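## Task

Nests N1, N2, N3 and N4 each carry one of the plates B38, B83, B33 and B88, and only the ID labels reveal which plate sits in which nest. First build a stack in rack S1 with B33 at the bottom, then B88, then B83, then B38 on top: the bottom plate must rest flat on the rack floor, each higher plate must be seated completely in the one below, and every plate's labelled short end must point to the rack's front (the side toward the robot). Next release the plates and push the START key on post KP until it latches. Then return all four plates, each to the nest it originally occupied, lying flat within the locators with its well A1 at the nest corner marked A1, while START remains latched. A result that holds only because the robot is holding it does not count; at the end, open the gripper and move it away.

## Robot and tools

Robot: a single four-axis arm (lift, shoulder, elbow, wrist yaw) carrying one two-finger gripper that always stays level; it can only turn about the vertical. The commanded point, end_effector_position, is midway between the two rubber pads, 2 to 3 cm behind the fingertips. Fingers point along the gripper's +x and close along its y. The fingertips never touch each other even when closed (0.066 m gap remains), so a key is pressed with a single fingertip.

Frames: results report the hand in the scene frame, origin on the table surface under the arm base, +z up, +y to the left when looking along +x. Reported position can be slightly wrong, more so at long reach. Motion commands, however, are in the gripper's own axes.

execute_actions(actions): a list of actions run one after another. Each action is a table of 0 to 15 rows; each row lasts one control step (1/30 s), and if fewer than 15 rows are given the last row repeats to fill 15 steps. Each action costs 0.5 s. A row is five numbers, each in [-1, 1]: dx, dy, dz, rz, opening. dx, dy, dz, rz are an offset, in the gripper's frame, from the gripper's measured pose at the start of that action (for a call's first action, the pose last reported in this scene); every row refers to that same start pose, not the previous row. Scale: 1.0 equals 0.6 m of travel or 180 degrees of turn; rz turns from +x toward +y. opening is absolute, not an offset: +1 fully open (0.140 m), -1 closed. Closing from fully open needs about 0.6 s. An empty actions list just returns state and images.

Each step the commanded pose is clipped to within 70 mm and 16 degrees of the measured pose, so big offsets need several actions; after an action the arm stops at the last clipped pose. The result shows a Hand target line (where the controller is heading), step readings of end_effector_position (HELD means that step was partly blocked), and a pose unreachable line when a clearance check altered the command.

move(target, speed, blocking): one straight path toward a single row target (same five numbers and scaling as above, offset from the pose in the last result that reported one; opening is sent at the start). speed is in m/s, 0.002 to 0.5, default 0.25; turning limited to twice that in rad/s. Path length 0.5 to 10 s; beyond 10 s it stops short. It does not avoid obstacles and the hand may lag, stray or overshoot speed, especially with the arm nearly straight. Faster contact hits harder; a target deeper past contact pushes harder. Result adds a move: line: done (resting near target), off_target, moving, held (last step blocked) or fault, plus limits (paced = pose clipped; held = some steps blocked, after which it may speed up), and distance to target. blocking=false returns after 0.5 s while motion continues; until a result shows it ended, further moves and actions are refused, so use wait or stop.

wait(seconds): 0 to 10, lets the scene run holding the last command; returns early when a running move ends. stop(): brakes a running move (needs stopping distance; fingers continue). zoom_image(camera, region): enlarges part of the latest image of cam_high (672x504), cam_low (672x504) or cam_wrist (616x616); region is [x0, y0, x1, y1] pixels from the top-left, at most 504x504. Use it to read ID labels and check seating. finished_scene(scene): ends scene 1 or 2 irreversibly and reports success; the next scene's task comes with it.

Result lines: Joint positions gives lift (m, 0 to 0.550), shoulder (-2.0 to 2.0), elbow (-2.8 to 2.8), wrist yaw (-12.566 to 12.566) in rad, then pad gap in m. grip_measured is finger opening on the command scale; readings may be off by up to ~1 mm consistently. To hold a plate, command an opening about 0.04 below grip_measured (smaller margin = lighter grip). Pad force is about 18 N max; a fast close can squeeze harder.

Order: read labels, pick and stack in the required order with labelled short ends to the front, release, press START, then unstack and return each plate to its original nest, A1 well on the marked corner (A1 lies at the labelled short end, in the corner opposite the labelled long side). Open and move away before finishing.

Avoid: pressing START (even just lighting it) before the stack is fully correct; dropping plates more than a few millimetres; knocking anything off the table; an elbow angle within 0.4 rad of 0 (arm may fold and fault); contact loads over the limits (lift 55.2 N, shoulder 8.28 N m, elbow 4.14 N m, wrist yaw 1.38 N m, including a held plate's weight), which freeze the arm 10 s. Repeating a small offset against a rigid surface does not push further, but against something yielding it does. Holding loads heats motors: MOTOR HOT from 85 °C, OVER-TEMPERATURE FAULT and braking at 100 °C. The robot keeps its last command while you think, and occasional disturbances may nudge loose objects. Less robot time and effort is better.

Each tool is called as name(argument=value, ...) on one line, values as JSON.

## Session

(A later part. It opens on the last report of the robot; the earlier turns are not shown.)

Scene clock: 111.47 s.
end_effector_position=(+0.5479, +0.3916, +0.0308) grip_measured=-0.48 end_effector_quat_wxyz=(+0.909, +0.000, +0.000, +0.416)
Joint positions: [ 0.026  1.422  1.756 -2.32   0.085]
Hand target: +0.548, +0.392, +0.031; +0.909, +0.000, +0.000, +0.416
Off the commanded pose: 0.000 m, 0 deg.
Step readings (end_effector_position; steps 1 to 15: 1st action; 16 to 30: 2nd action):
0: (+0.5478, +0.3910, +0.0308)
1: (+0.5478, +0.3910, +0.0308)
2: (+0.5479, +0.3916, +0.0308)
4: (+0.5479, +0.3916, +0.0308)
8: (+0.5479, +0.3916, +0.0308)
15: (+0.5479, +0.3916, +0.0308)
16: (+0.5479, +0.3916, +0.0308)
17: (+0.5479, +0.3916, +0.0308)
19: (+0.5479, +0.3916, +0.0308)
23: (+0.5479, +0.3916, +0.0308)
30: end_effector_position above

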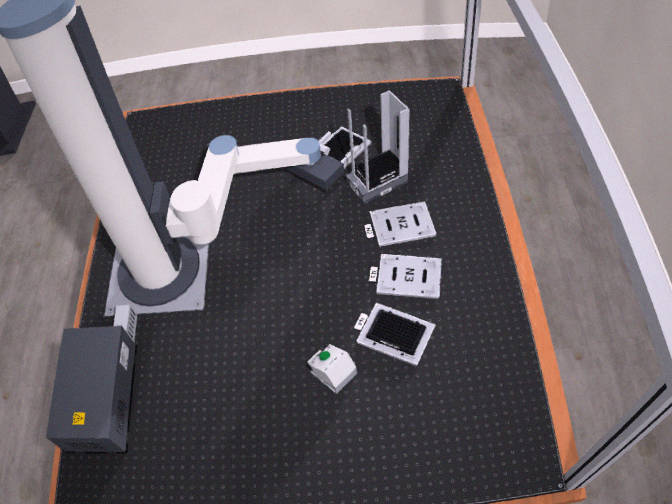

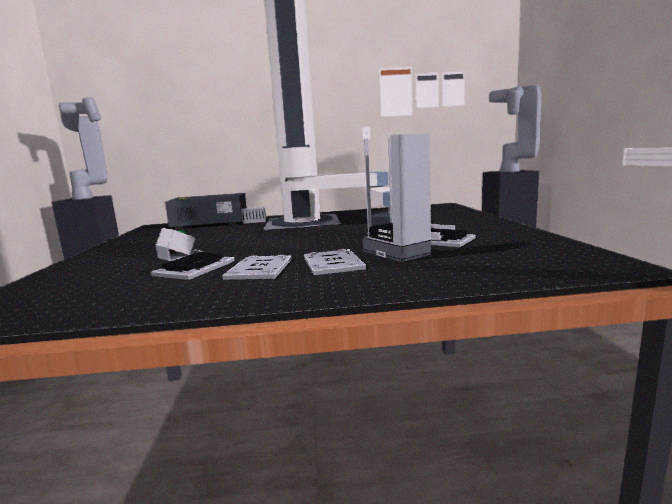

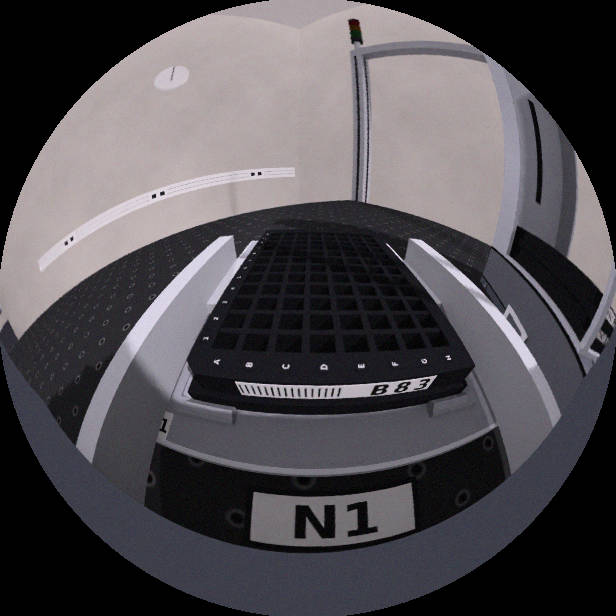

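move(target=[0.23,0.0006,0,0.0003,-0.1], speed=0.15)

move(target=[0,0,0,0,-0.52])

move(target=[0,0,0.4122,0,-0.52], speed=0.15)

move(target=[-0.2164,-0.54,0,-0.2158,-0.52])

move(target=[0,0,-0.458,0,-0.52], speed=0.2)

Scene clock: 271.93 s.
end_effector_position=(+0.6575, +0.2453, +0.0740) grip_measured=-0.10 end_effector_quat_wxyz=(+0.968, +0.000, +0.000, +0.249)
Joint positions: [ 0.069  1.086  1.759 -2.341  0.099]
Hand target: +0.658, +0.245, +0.074; +0.968, +0.000, +0.000, +0.249
Off the commanded pose: 0.000 m, 0 deg.
move: done

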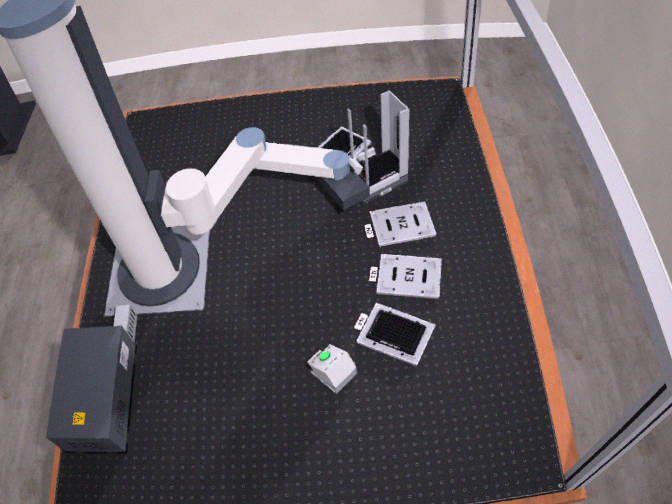

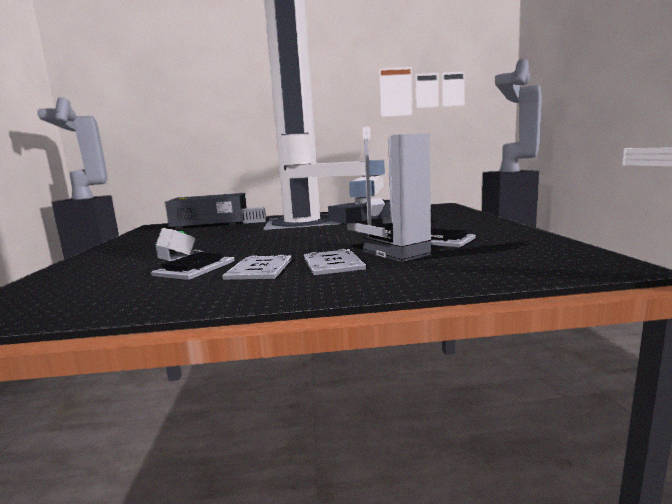

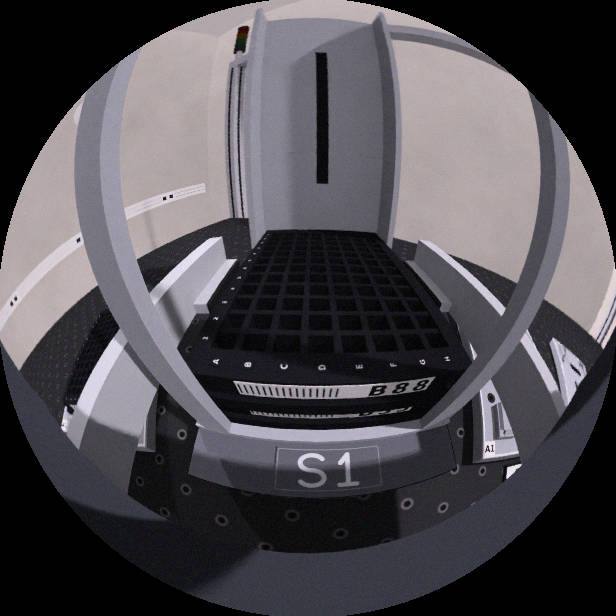

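Scene clock: 272.43 s.
end_effector_position=(+0.6575, +0.2453, +0.0740) grip_measured=-0.47 end_effector_quat_wxyz=(+0.968, +0.000, +0.000, +0.249)
Joint positions: [ 0.069  1.086  1.759 -2.341  0.085]
Hand target: +0.658, +0.245, +0.074; +0.968, +0.000, +0.000, +0.249
Off the commanded pose: 0.000 m, 0 deg.
move: done

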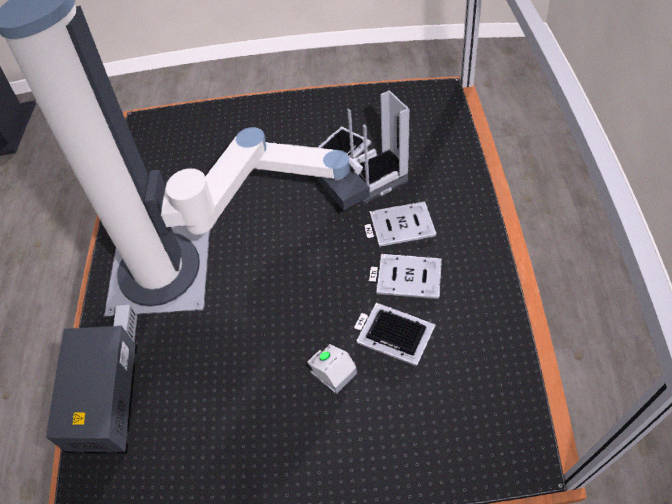

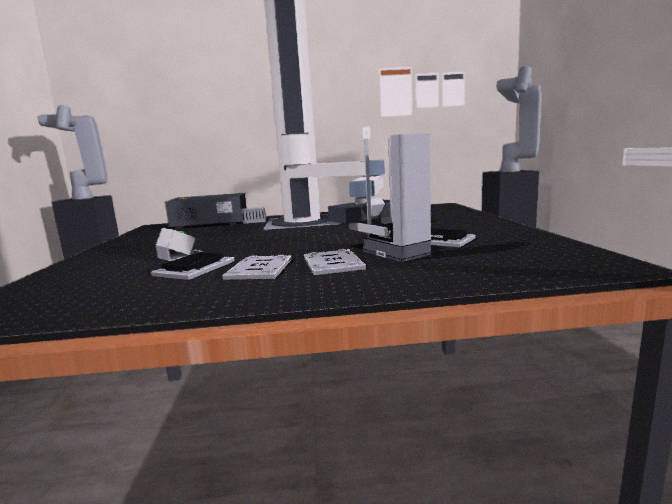

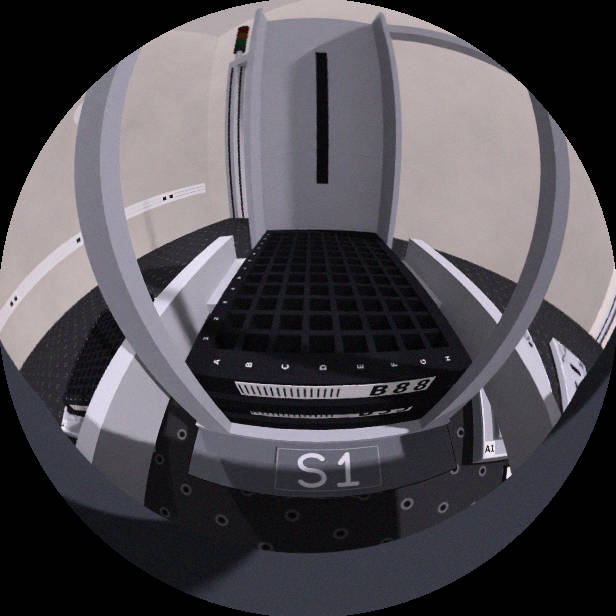

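Scene clock: 274.43 s.
end_effector_position=(+0.6575, +0.2453, +0.3214) grip_measured=-0.47 end_effector_quat_wxyz=(+0.968, +0.000, +0.000, +0.249)
Joint positions: [ 0.316  1.086  1.759 -2.341  0.085]
Hand target: +0.658, +0.245, +0.321; +0.968, +0.000, +0.000, +0.249
Off the commanded pose: 0.000 m, 0 deg.
move: done

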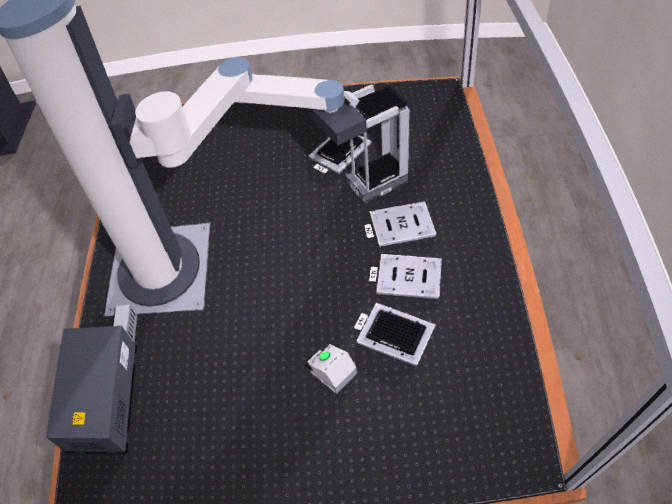

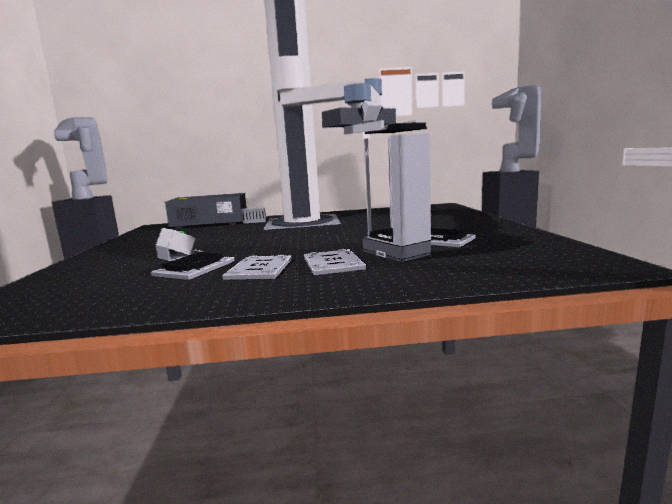

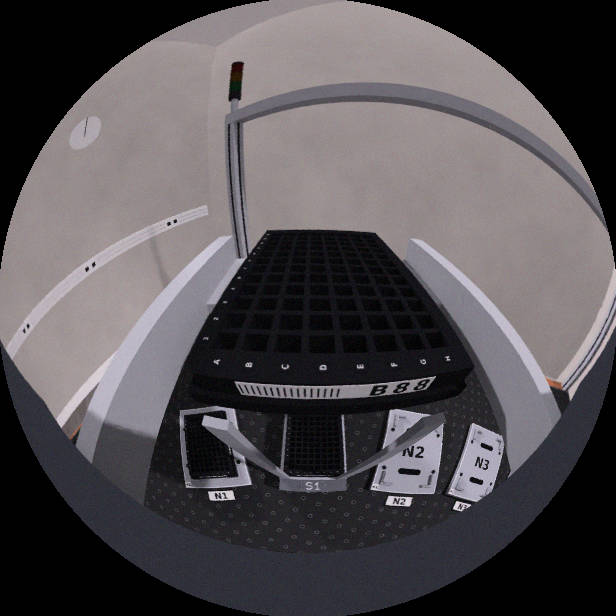

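Scene clock: 276.20 s.
end_effector_position=(+0.7002, -0.1013, +0.3214) grip_measured=-0.47 end_effector_quat_wxyz=(+0.996, +0.000, +0.000, -0.087)
Joint positions: [ 0.316  0.448  1.72  -2.342  0.085]
Hand target: +0.700, -0.101, +0.321; +0.996, +0.000, +0.000, -0.087
Off the commanded pose: 0.000 m, 0 deg.
move: done

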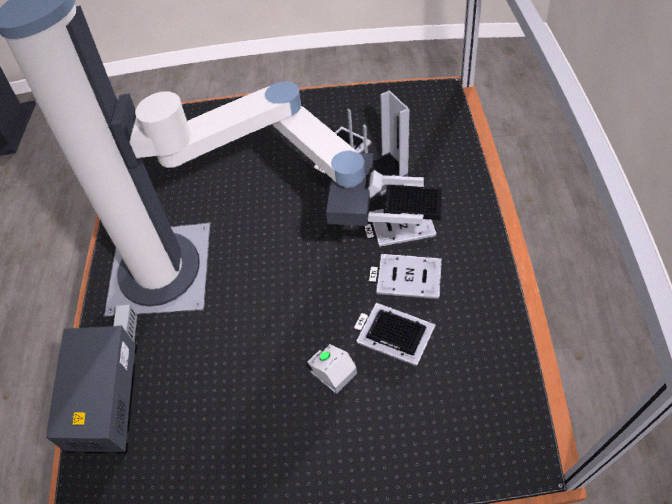

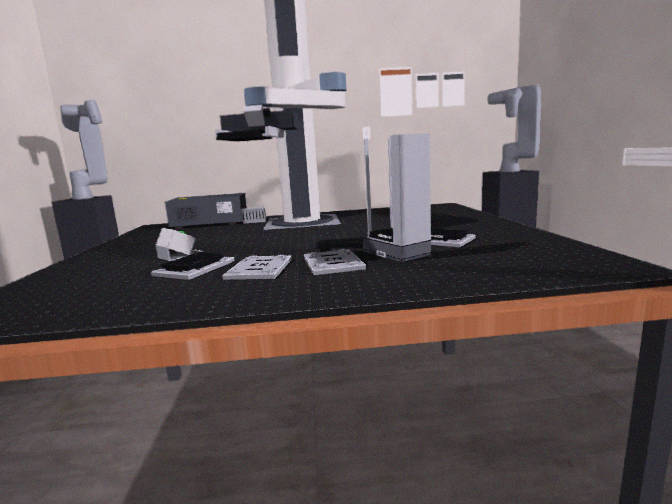

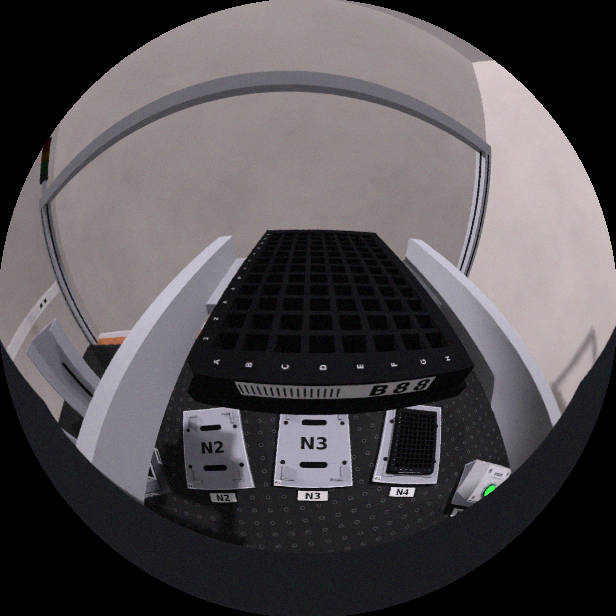

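Scene clock: 277.97 s.
end_effector_position=(+0.7002, -0.1013, +0.0465) grip_measured=-0.47 end_effector_quat_wxyz=(+0.996, +0.000, +0.000, -0.087)
Joint positions: [ 0.042  0.448  1.72  -2.342  0.085]
Hand target: +0.700, -0.101, +0.047; +0.996, +0.000, +0.000, -0.087
Off the commanded pose: 0.000 m, 0 deg.
move: done

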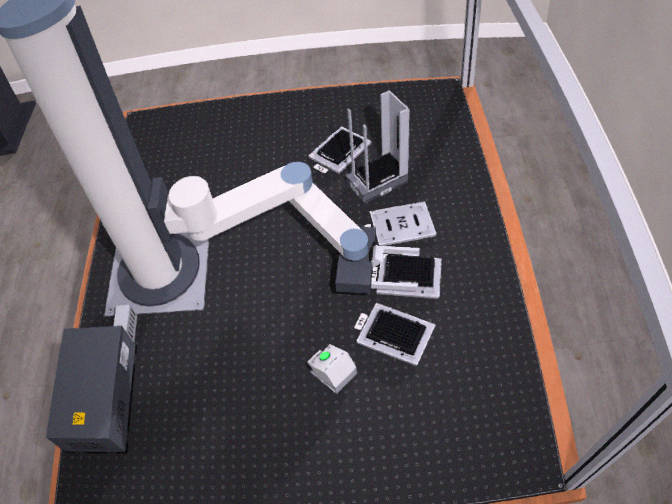

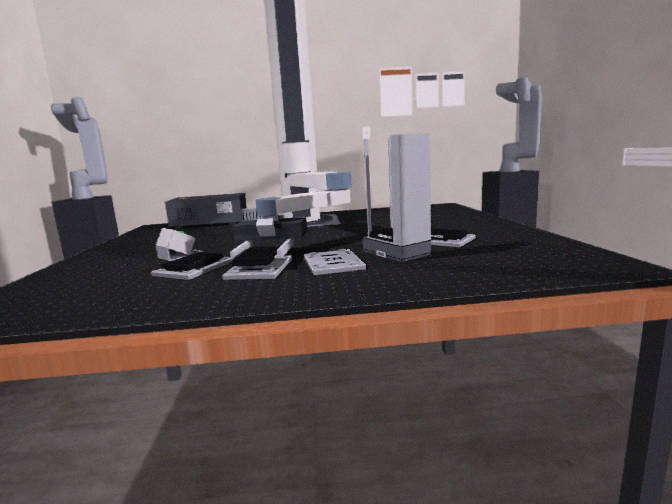

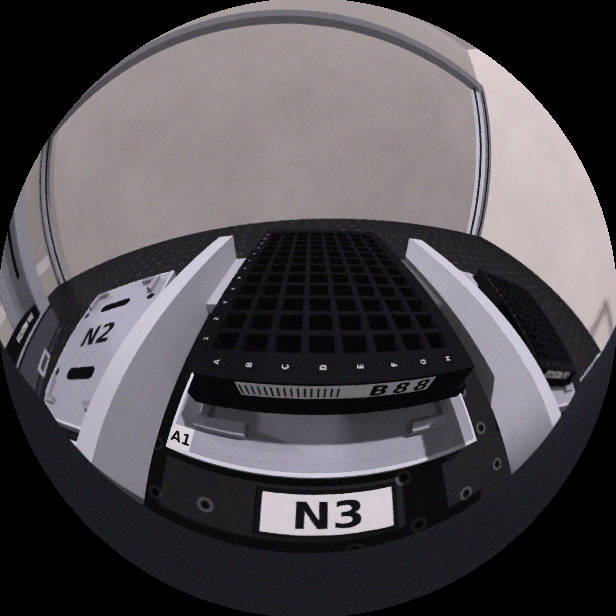

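move(target=[0,0,-0.025,0,-0.52], speed=0.015)

move(target=[0,0,0,0,-0.1])

move(target=[0,0,0.0495,0,-0.1], speed=0.15)

move(target=[-0.3492,0.4123,0,0.2157,-0.1])

move(target=[0.23,0,0,0,-0.1], speed=0.12)

Scene clock: 285.87 s.
end_effector_position=(+0.7002, -0.1013, +0.0315) grip_measured=-0.47 end_effector_quat_wxyz=(+0.996, +0.000, +0.000, -0.087)
Joint positions: [ 0.026  0.448  1.72  -2.342  0.085]
Hand target: +0.700, -0.101, +0.032; +0.996, +0.000, +0.000, -0.087
Off the commanded pose: 0.000 m, 0 deg.
move: done

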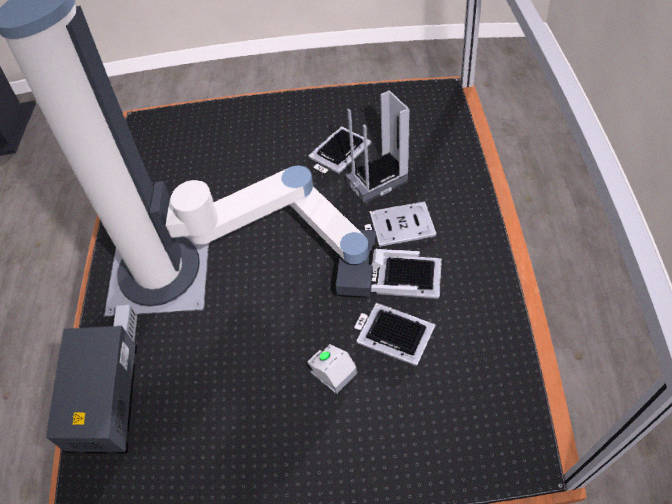

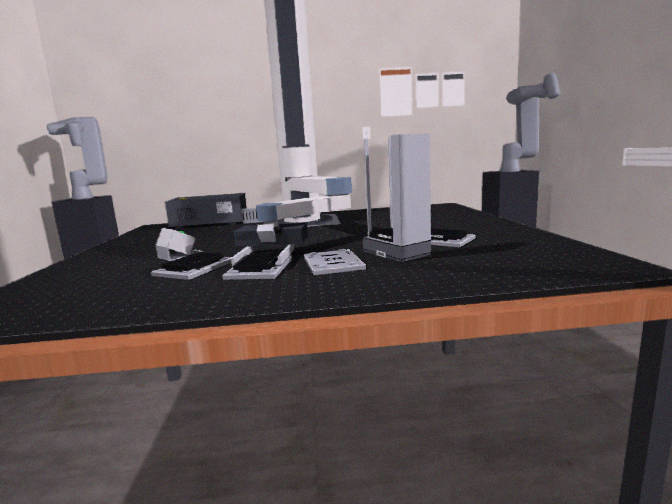

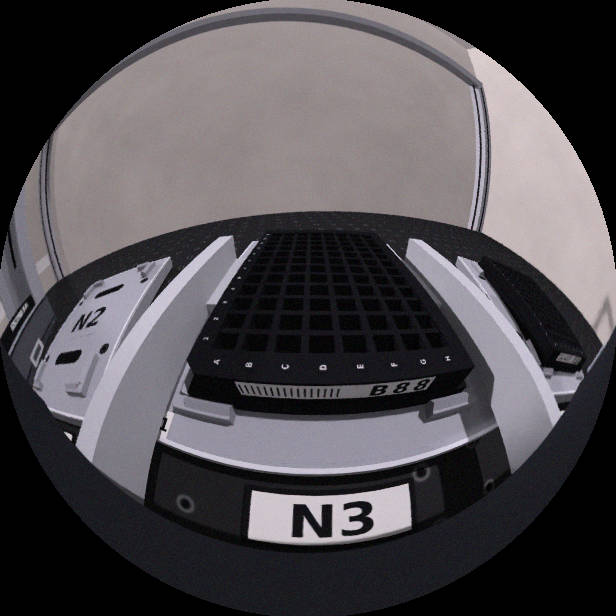

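Scene clock: 286.37 s.
end_effector_position=(+0.7002, -0.1013, +0.0315) grip_measured=-0.10 end_effector_quat_wxyz=(+0.996, +0.000, +0.000, -0.087)
Joint positions: [ 0.026  0.448  1.72  -2.342  0.099]
Hand target: +0.700, -0.101, +0.031; +0.996, +0.000, +0.000, -0.087
Off the commanded pose: 0.000 m, 0 deg.
move: done

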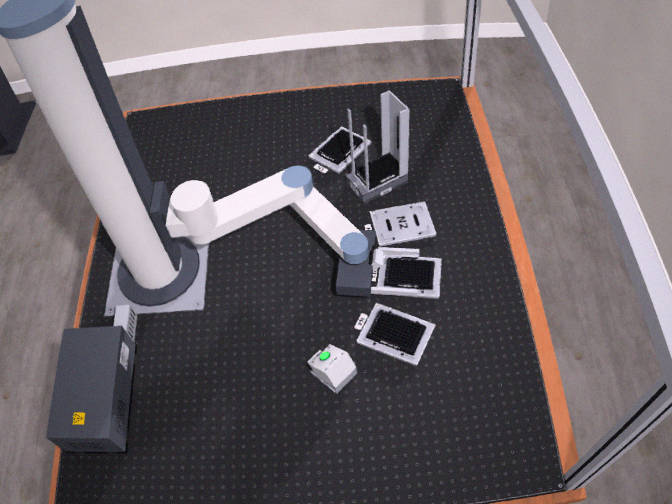

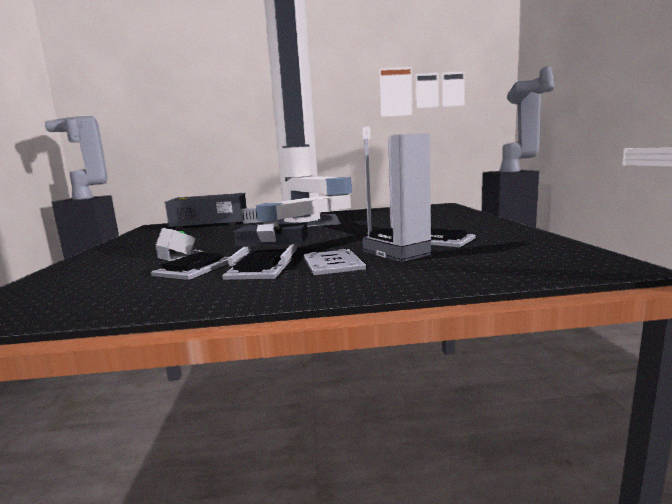

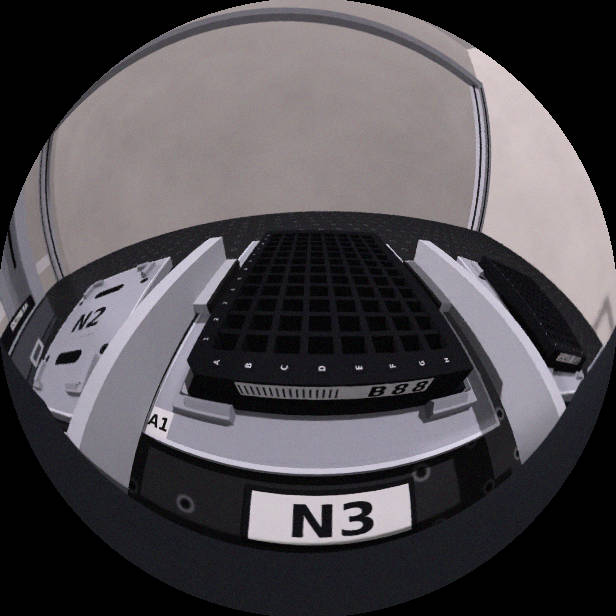

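Scene clock: 287.07 s.
end_effector_position=(+0.7002, -0.1013, +0.0612) grip_measured=-0.10 end_effector_quat_wxyz=(+0.996, +0.000, +0.000, -0.087)
Joint positions: [ 0.056  0.448  1.72  -2.342  0.099]
Hand target: +0.700, -0.101, +0.061; +0.996, +0.000, +0.000, -0.087
Off the commanded pose: 0.000 m, 0 deg.
move: done

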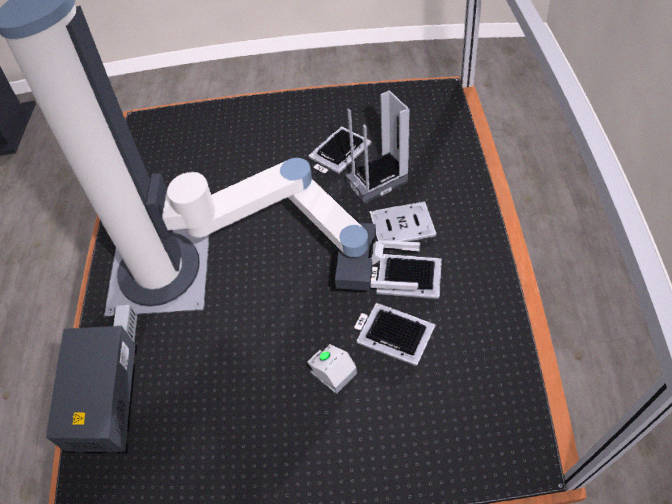

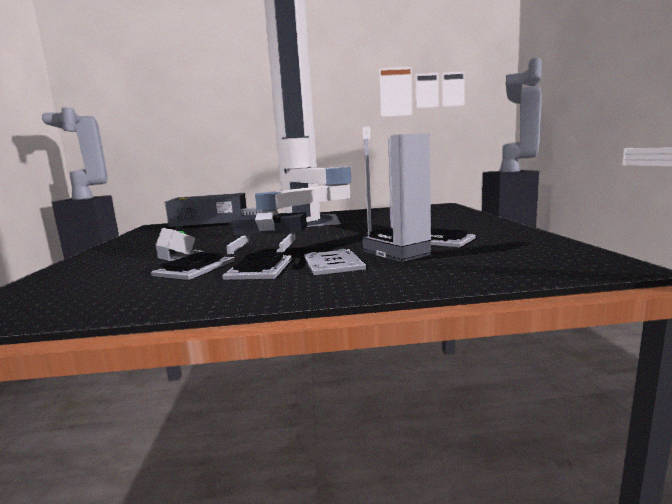

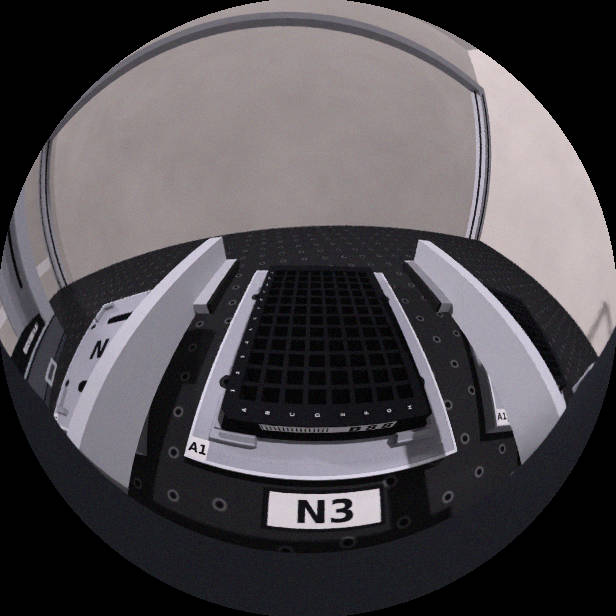

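Scene clock: 288.80 s.
end_effector_position=(+0.5367, +0.1789, +0.0612) grip_measured=-0.10 end_effector_quat_wxyz=(+0.968, +0.000, +0.000, +0.249)
Joint positions: [ 0.056  1.348  1.054 -1.898  0.099]
Hand target: +0.537, +0.179, +0.061; +0.968, +0.000, +0.000, +0.249
Off the commanded pose: 0.000 m, 0 deg.
move: done

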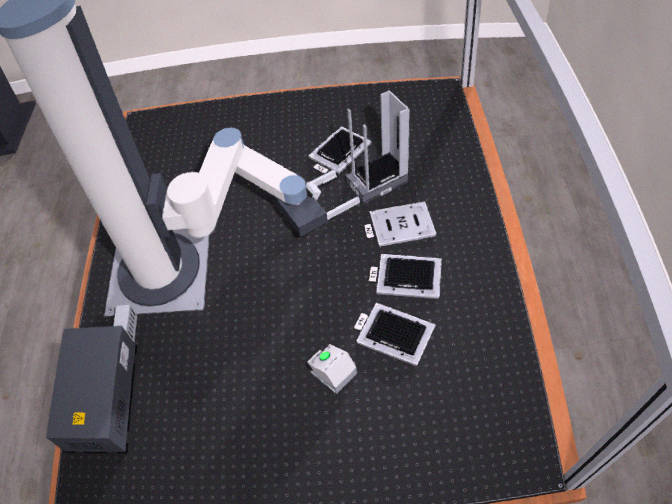

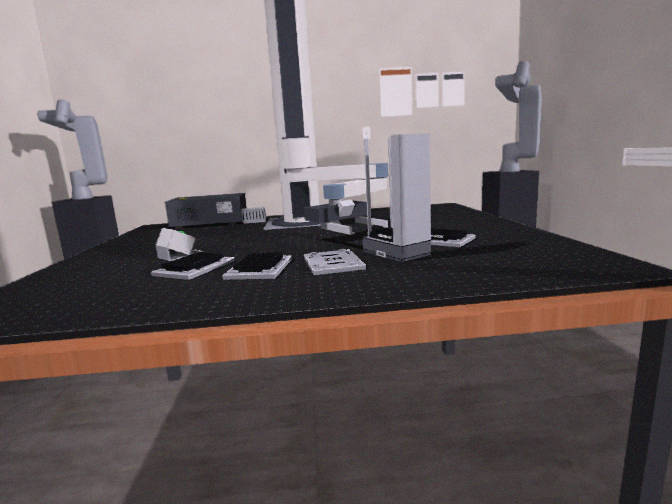

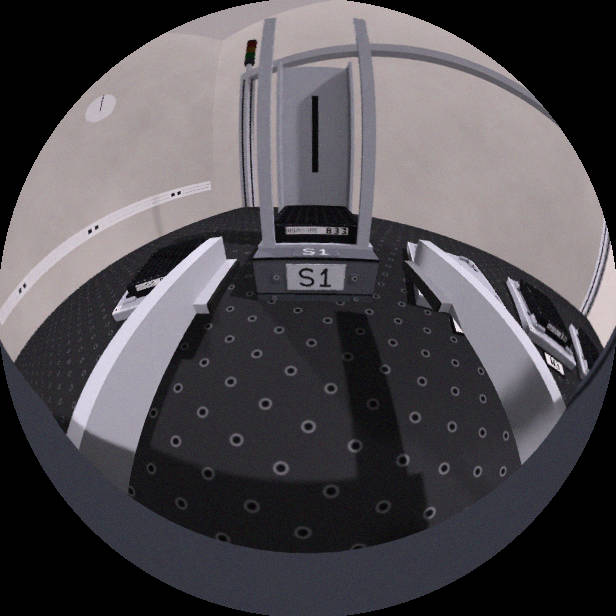

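Scene clock: 290.27 s.
end_effector_position=(+0.6576, +0.2456, +0.0612) grip_measured=-0.10 end_effector_quat_wxyz=(+0.968, +0.000, +0.000, +0.250)
Joint positions: [ 0.056  1.086  1.76  -2.342  0.099]
Hand target: +0.658, +0.246, +0.061; +0.968, +0.000, +0.000, +0.249
Off the commanded pose: 0.000 m, 0 deg.
move: done

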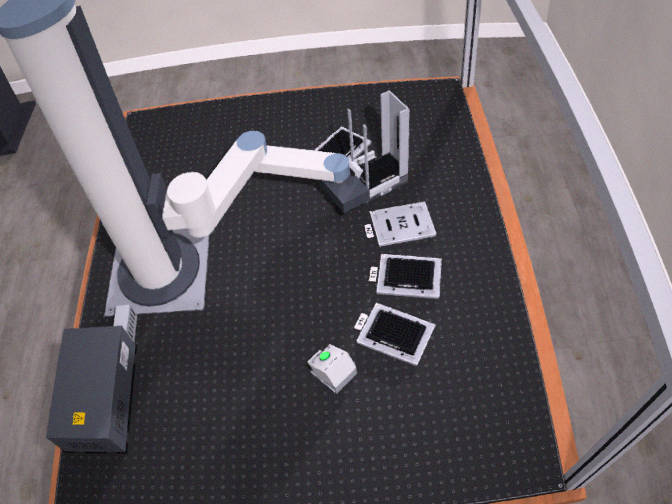

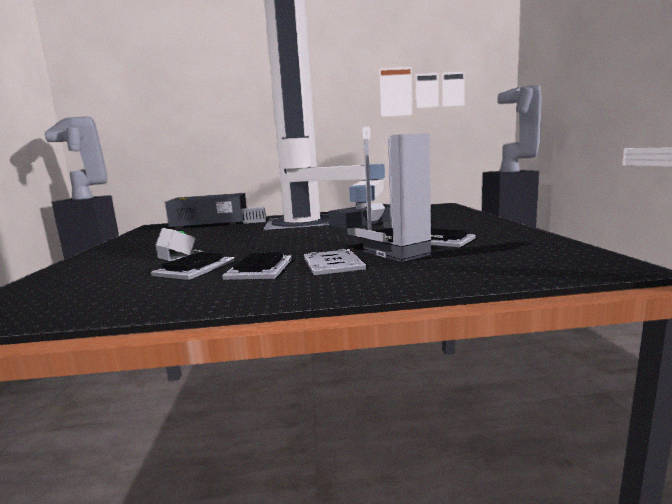

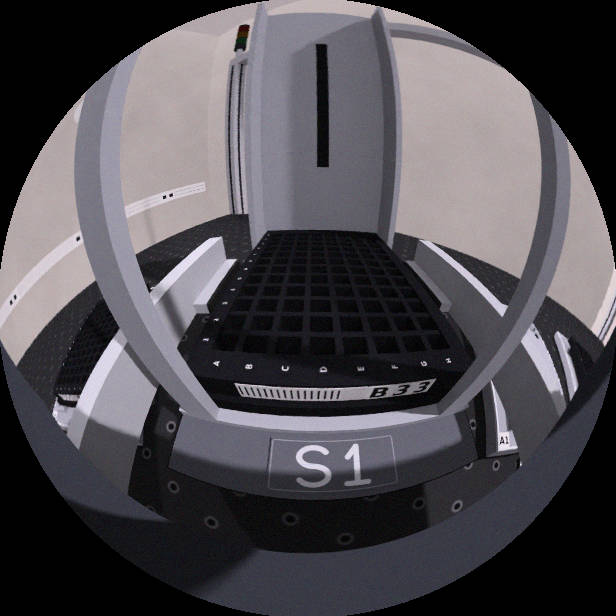

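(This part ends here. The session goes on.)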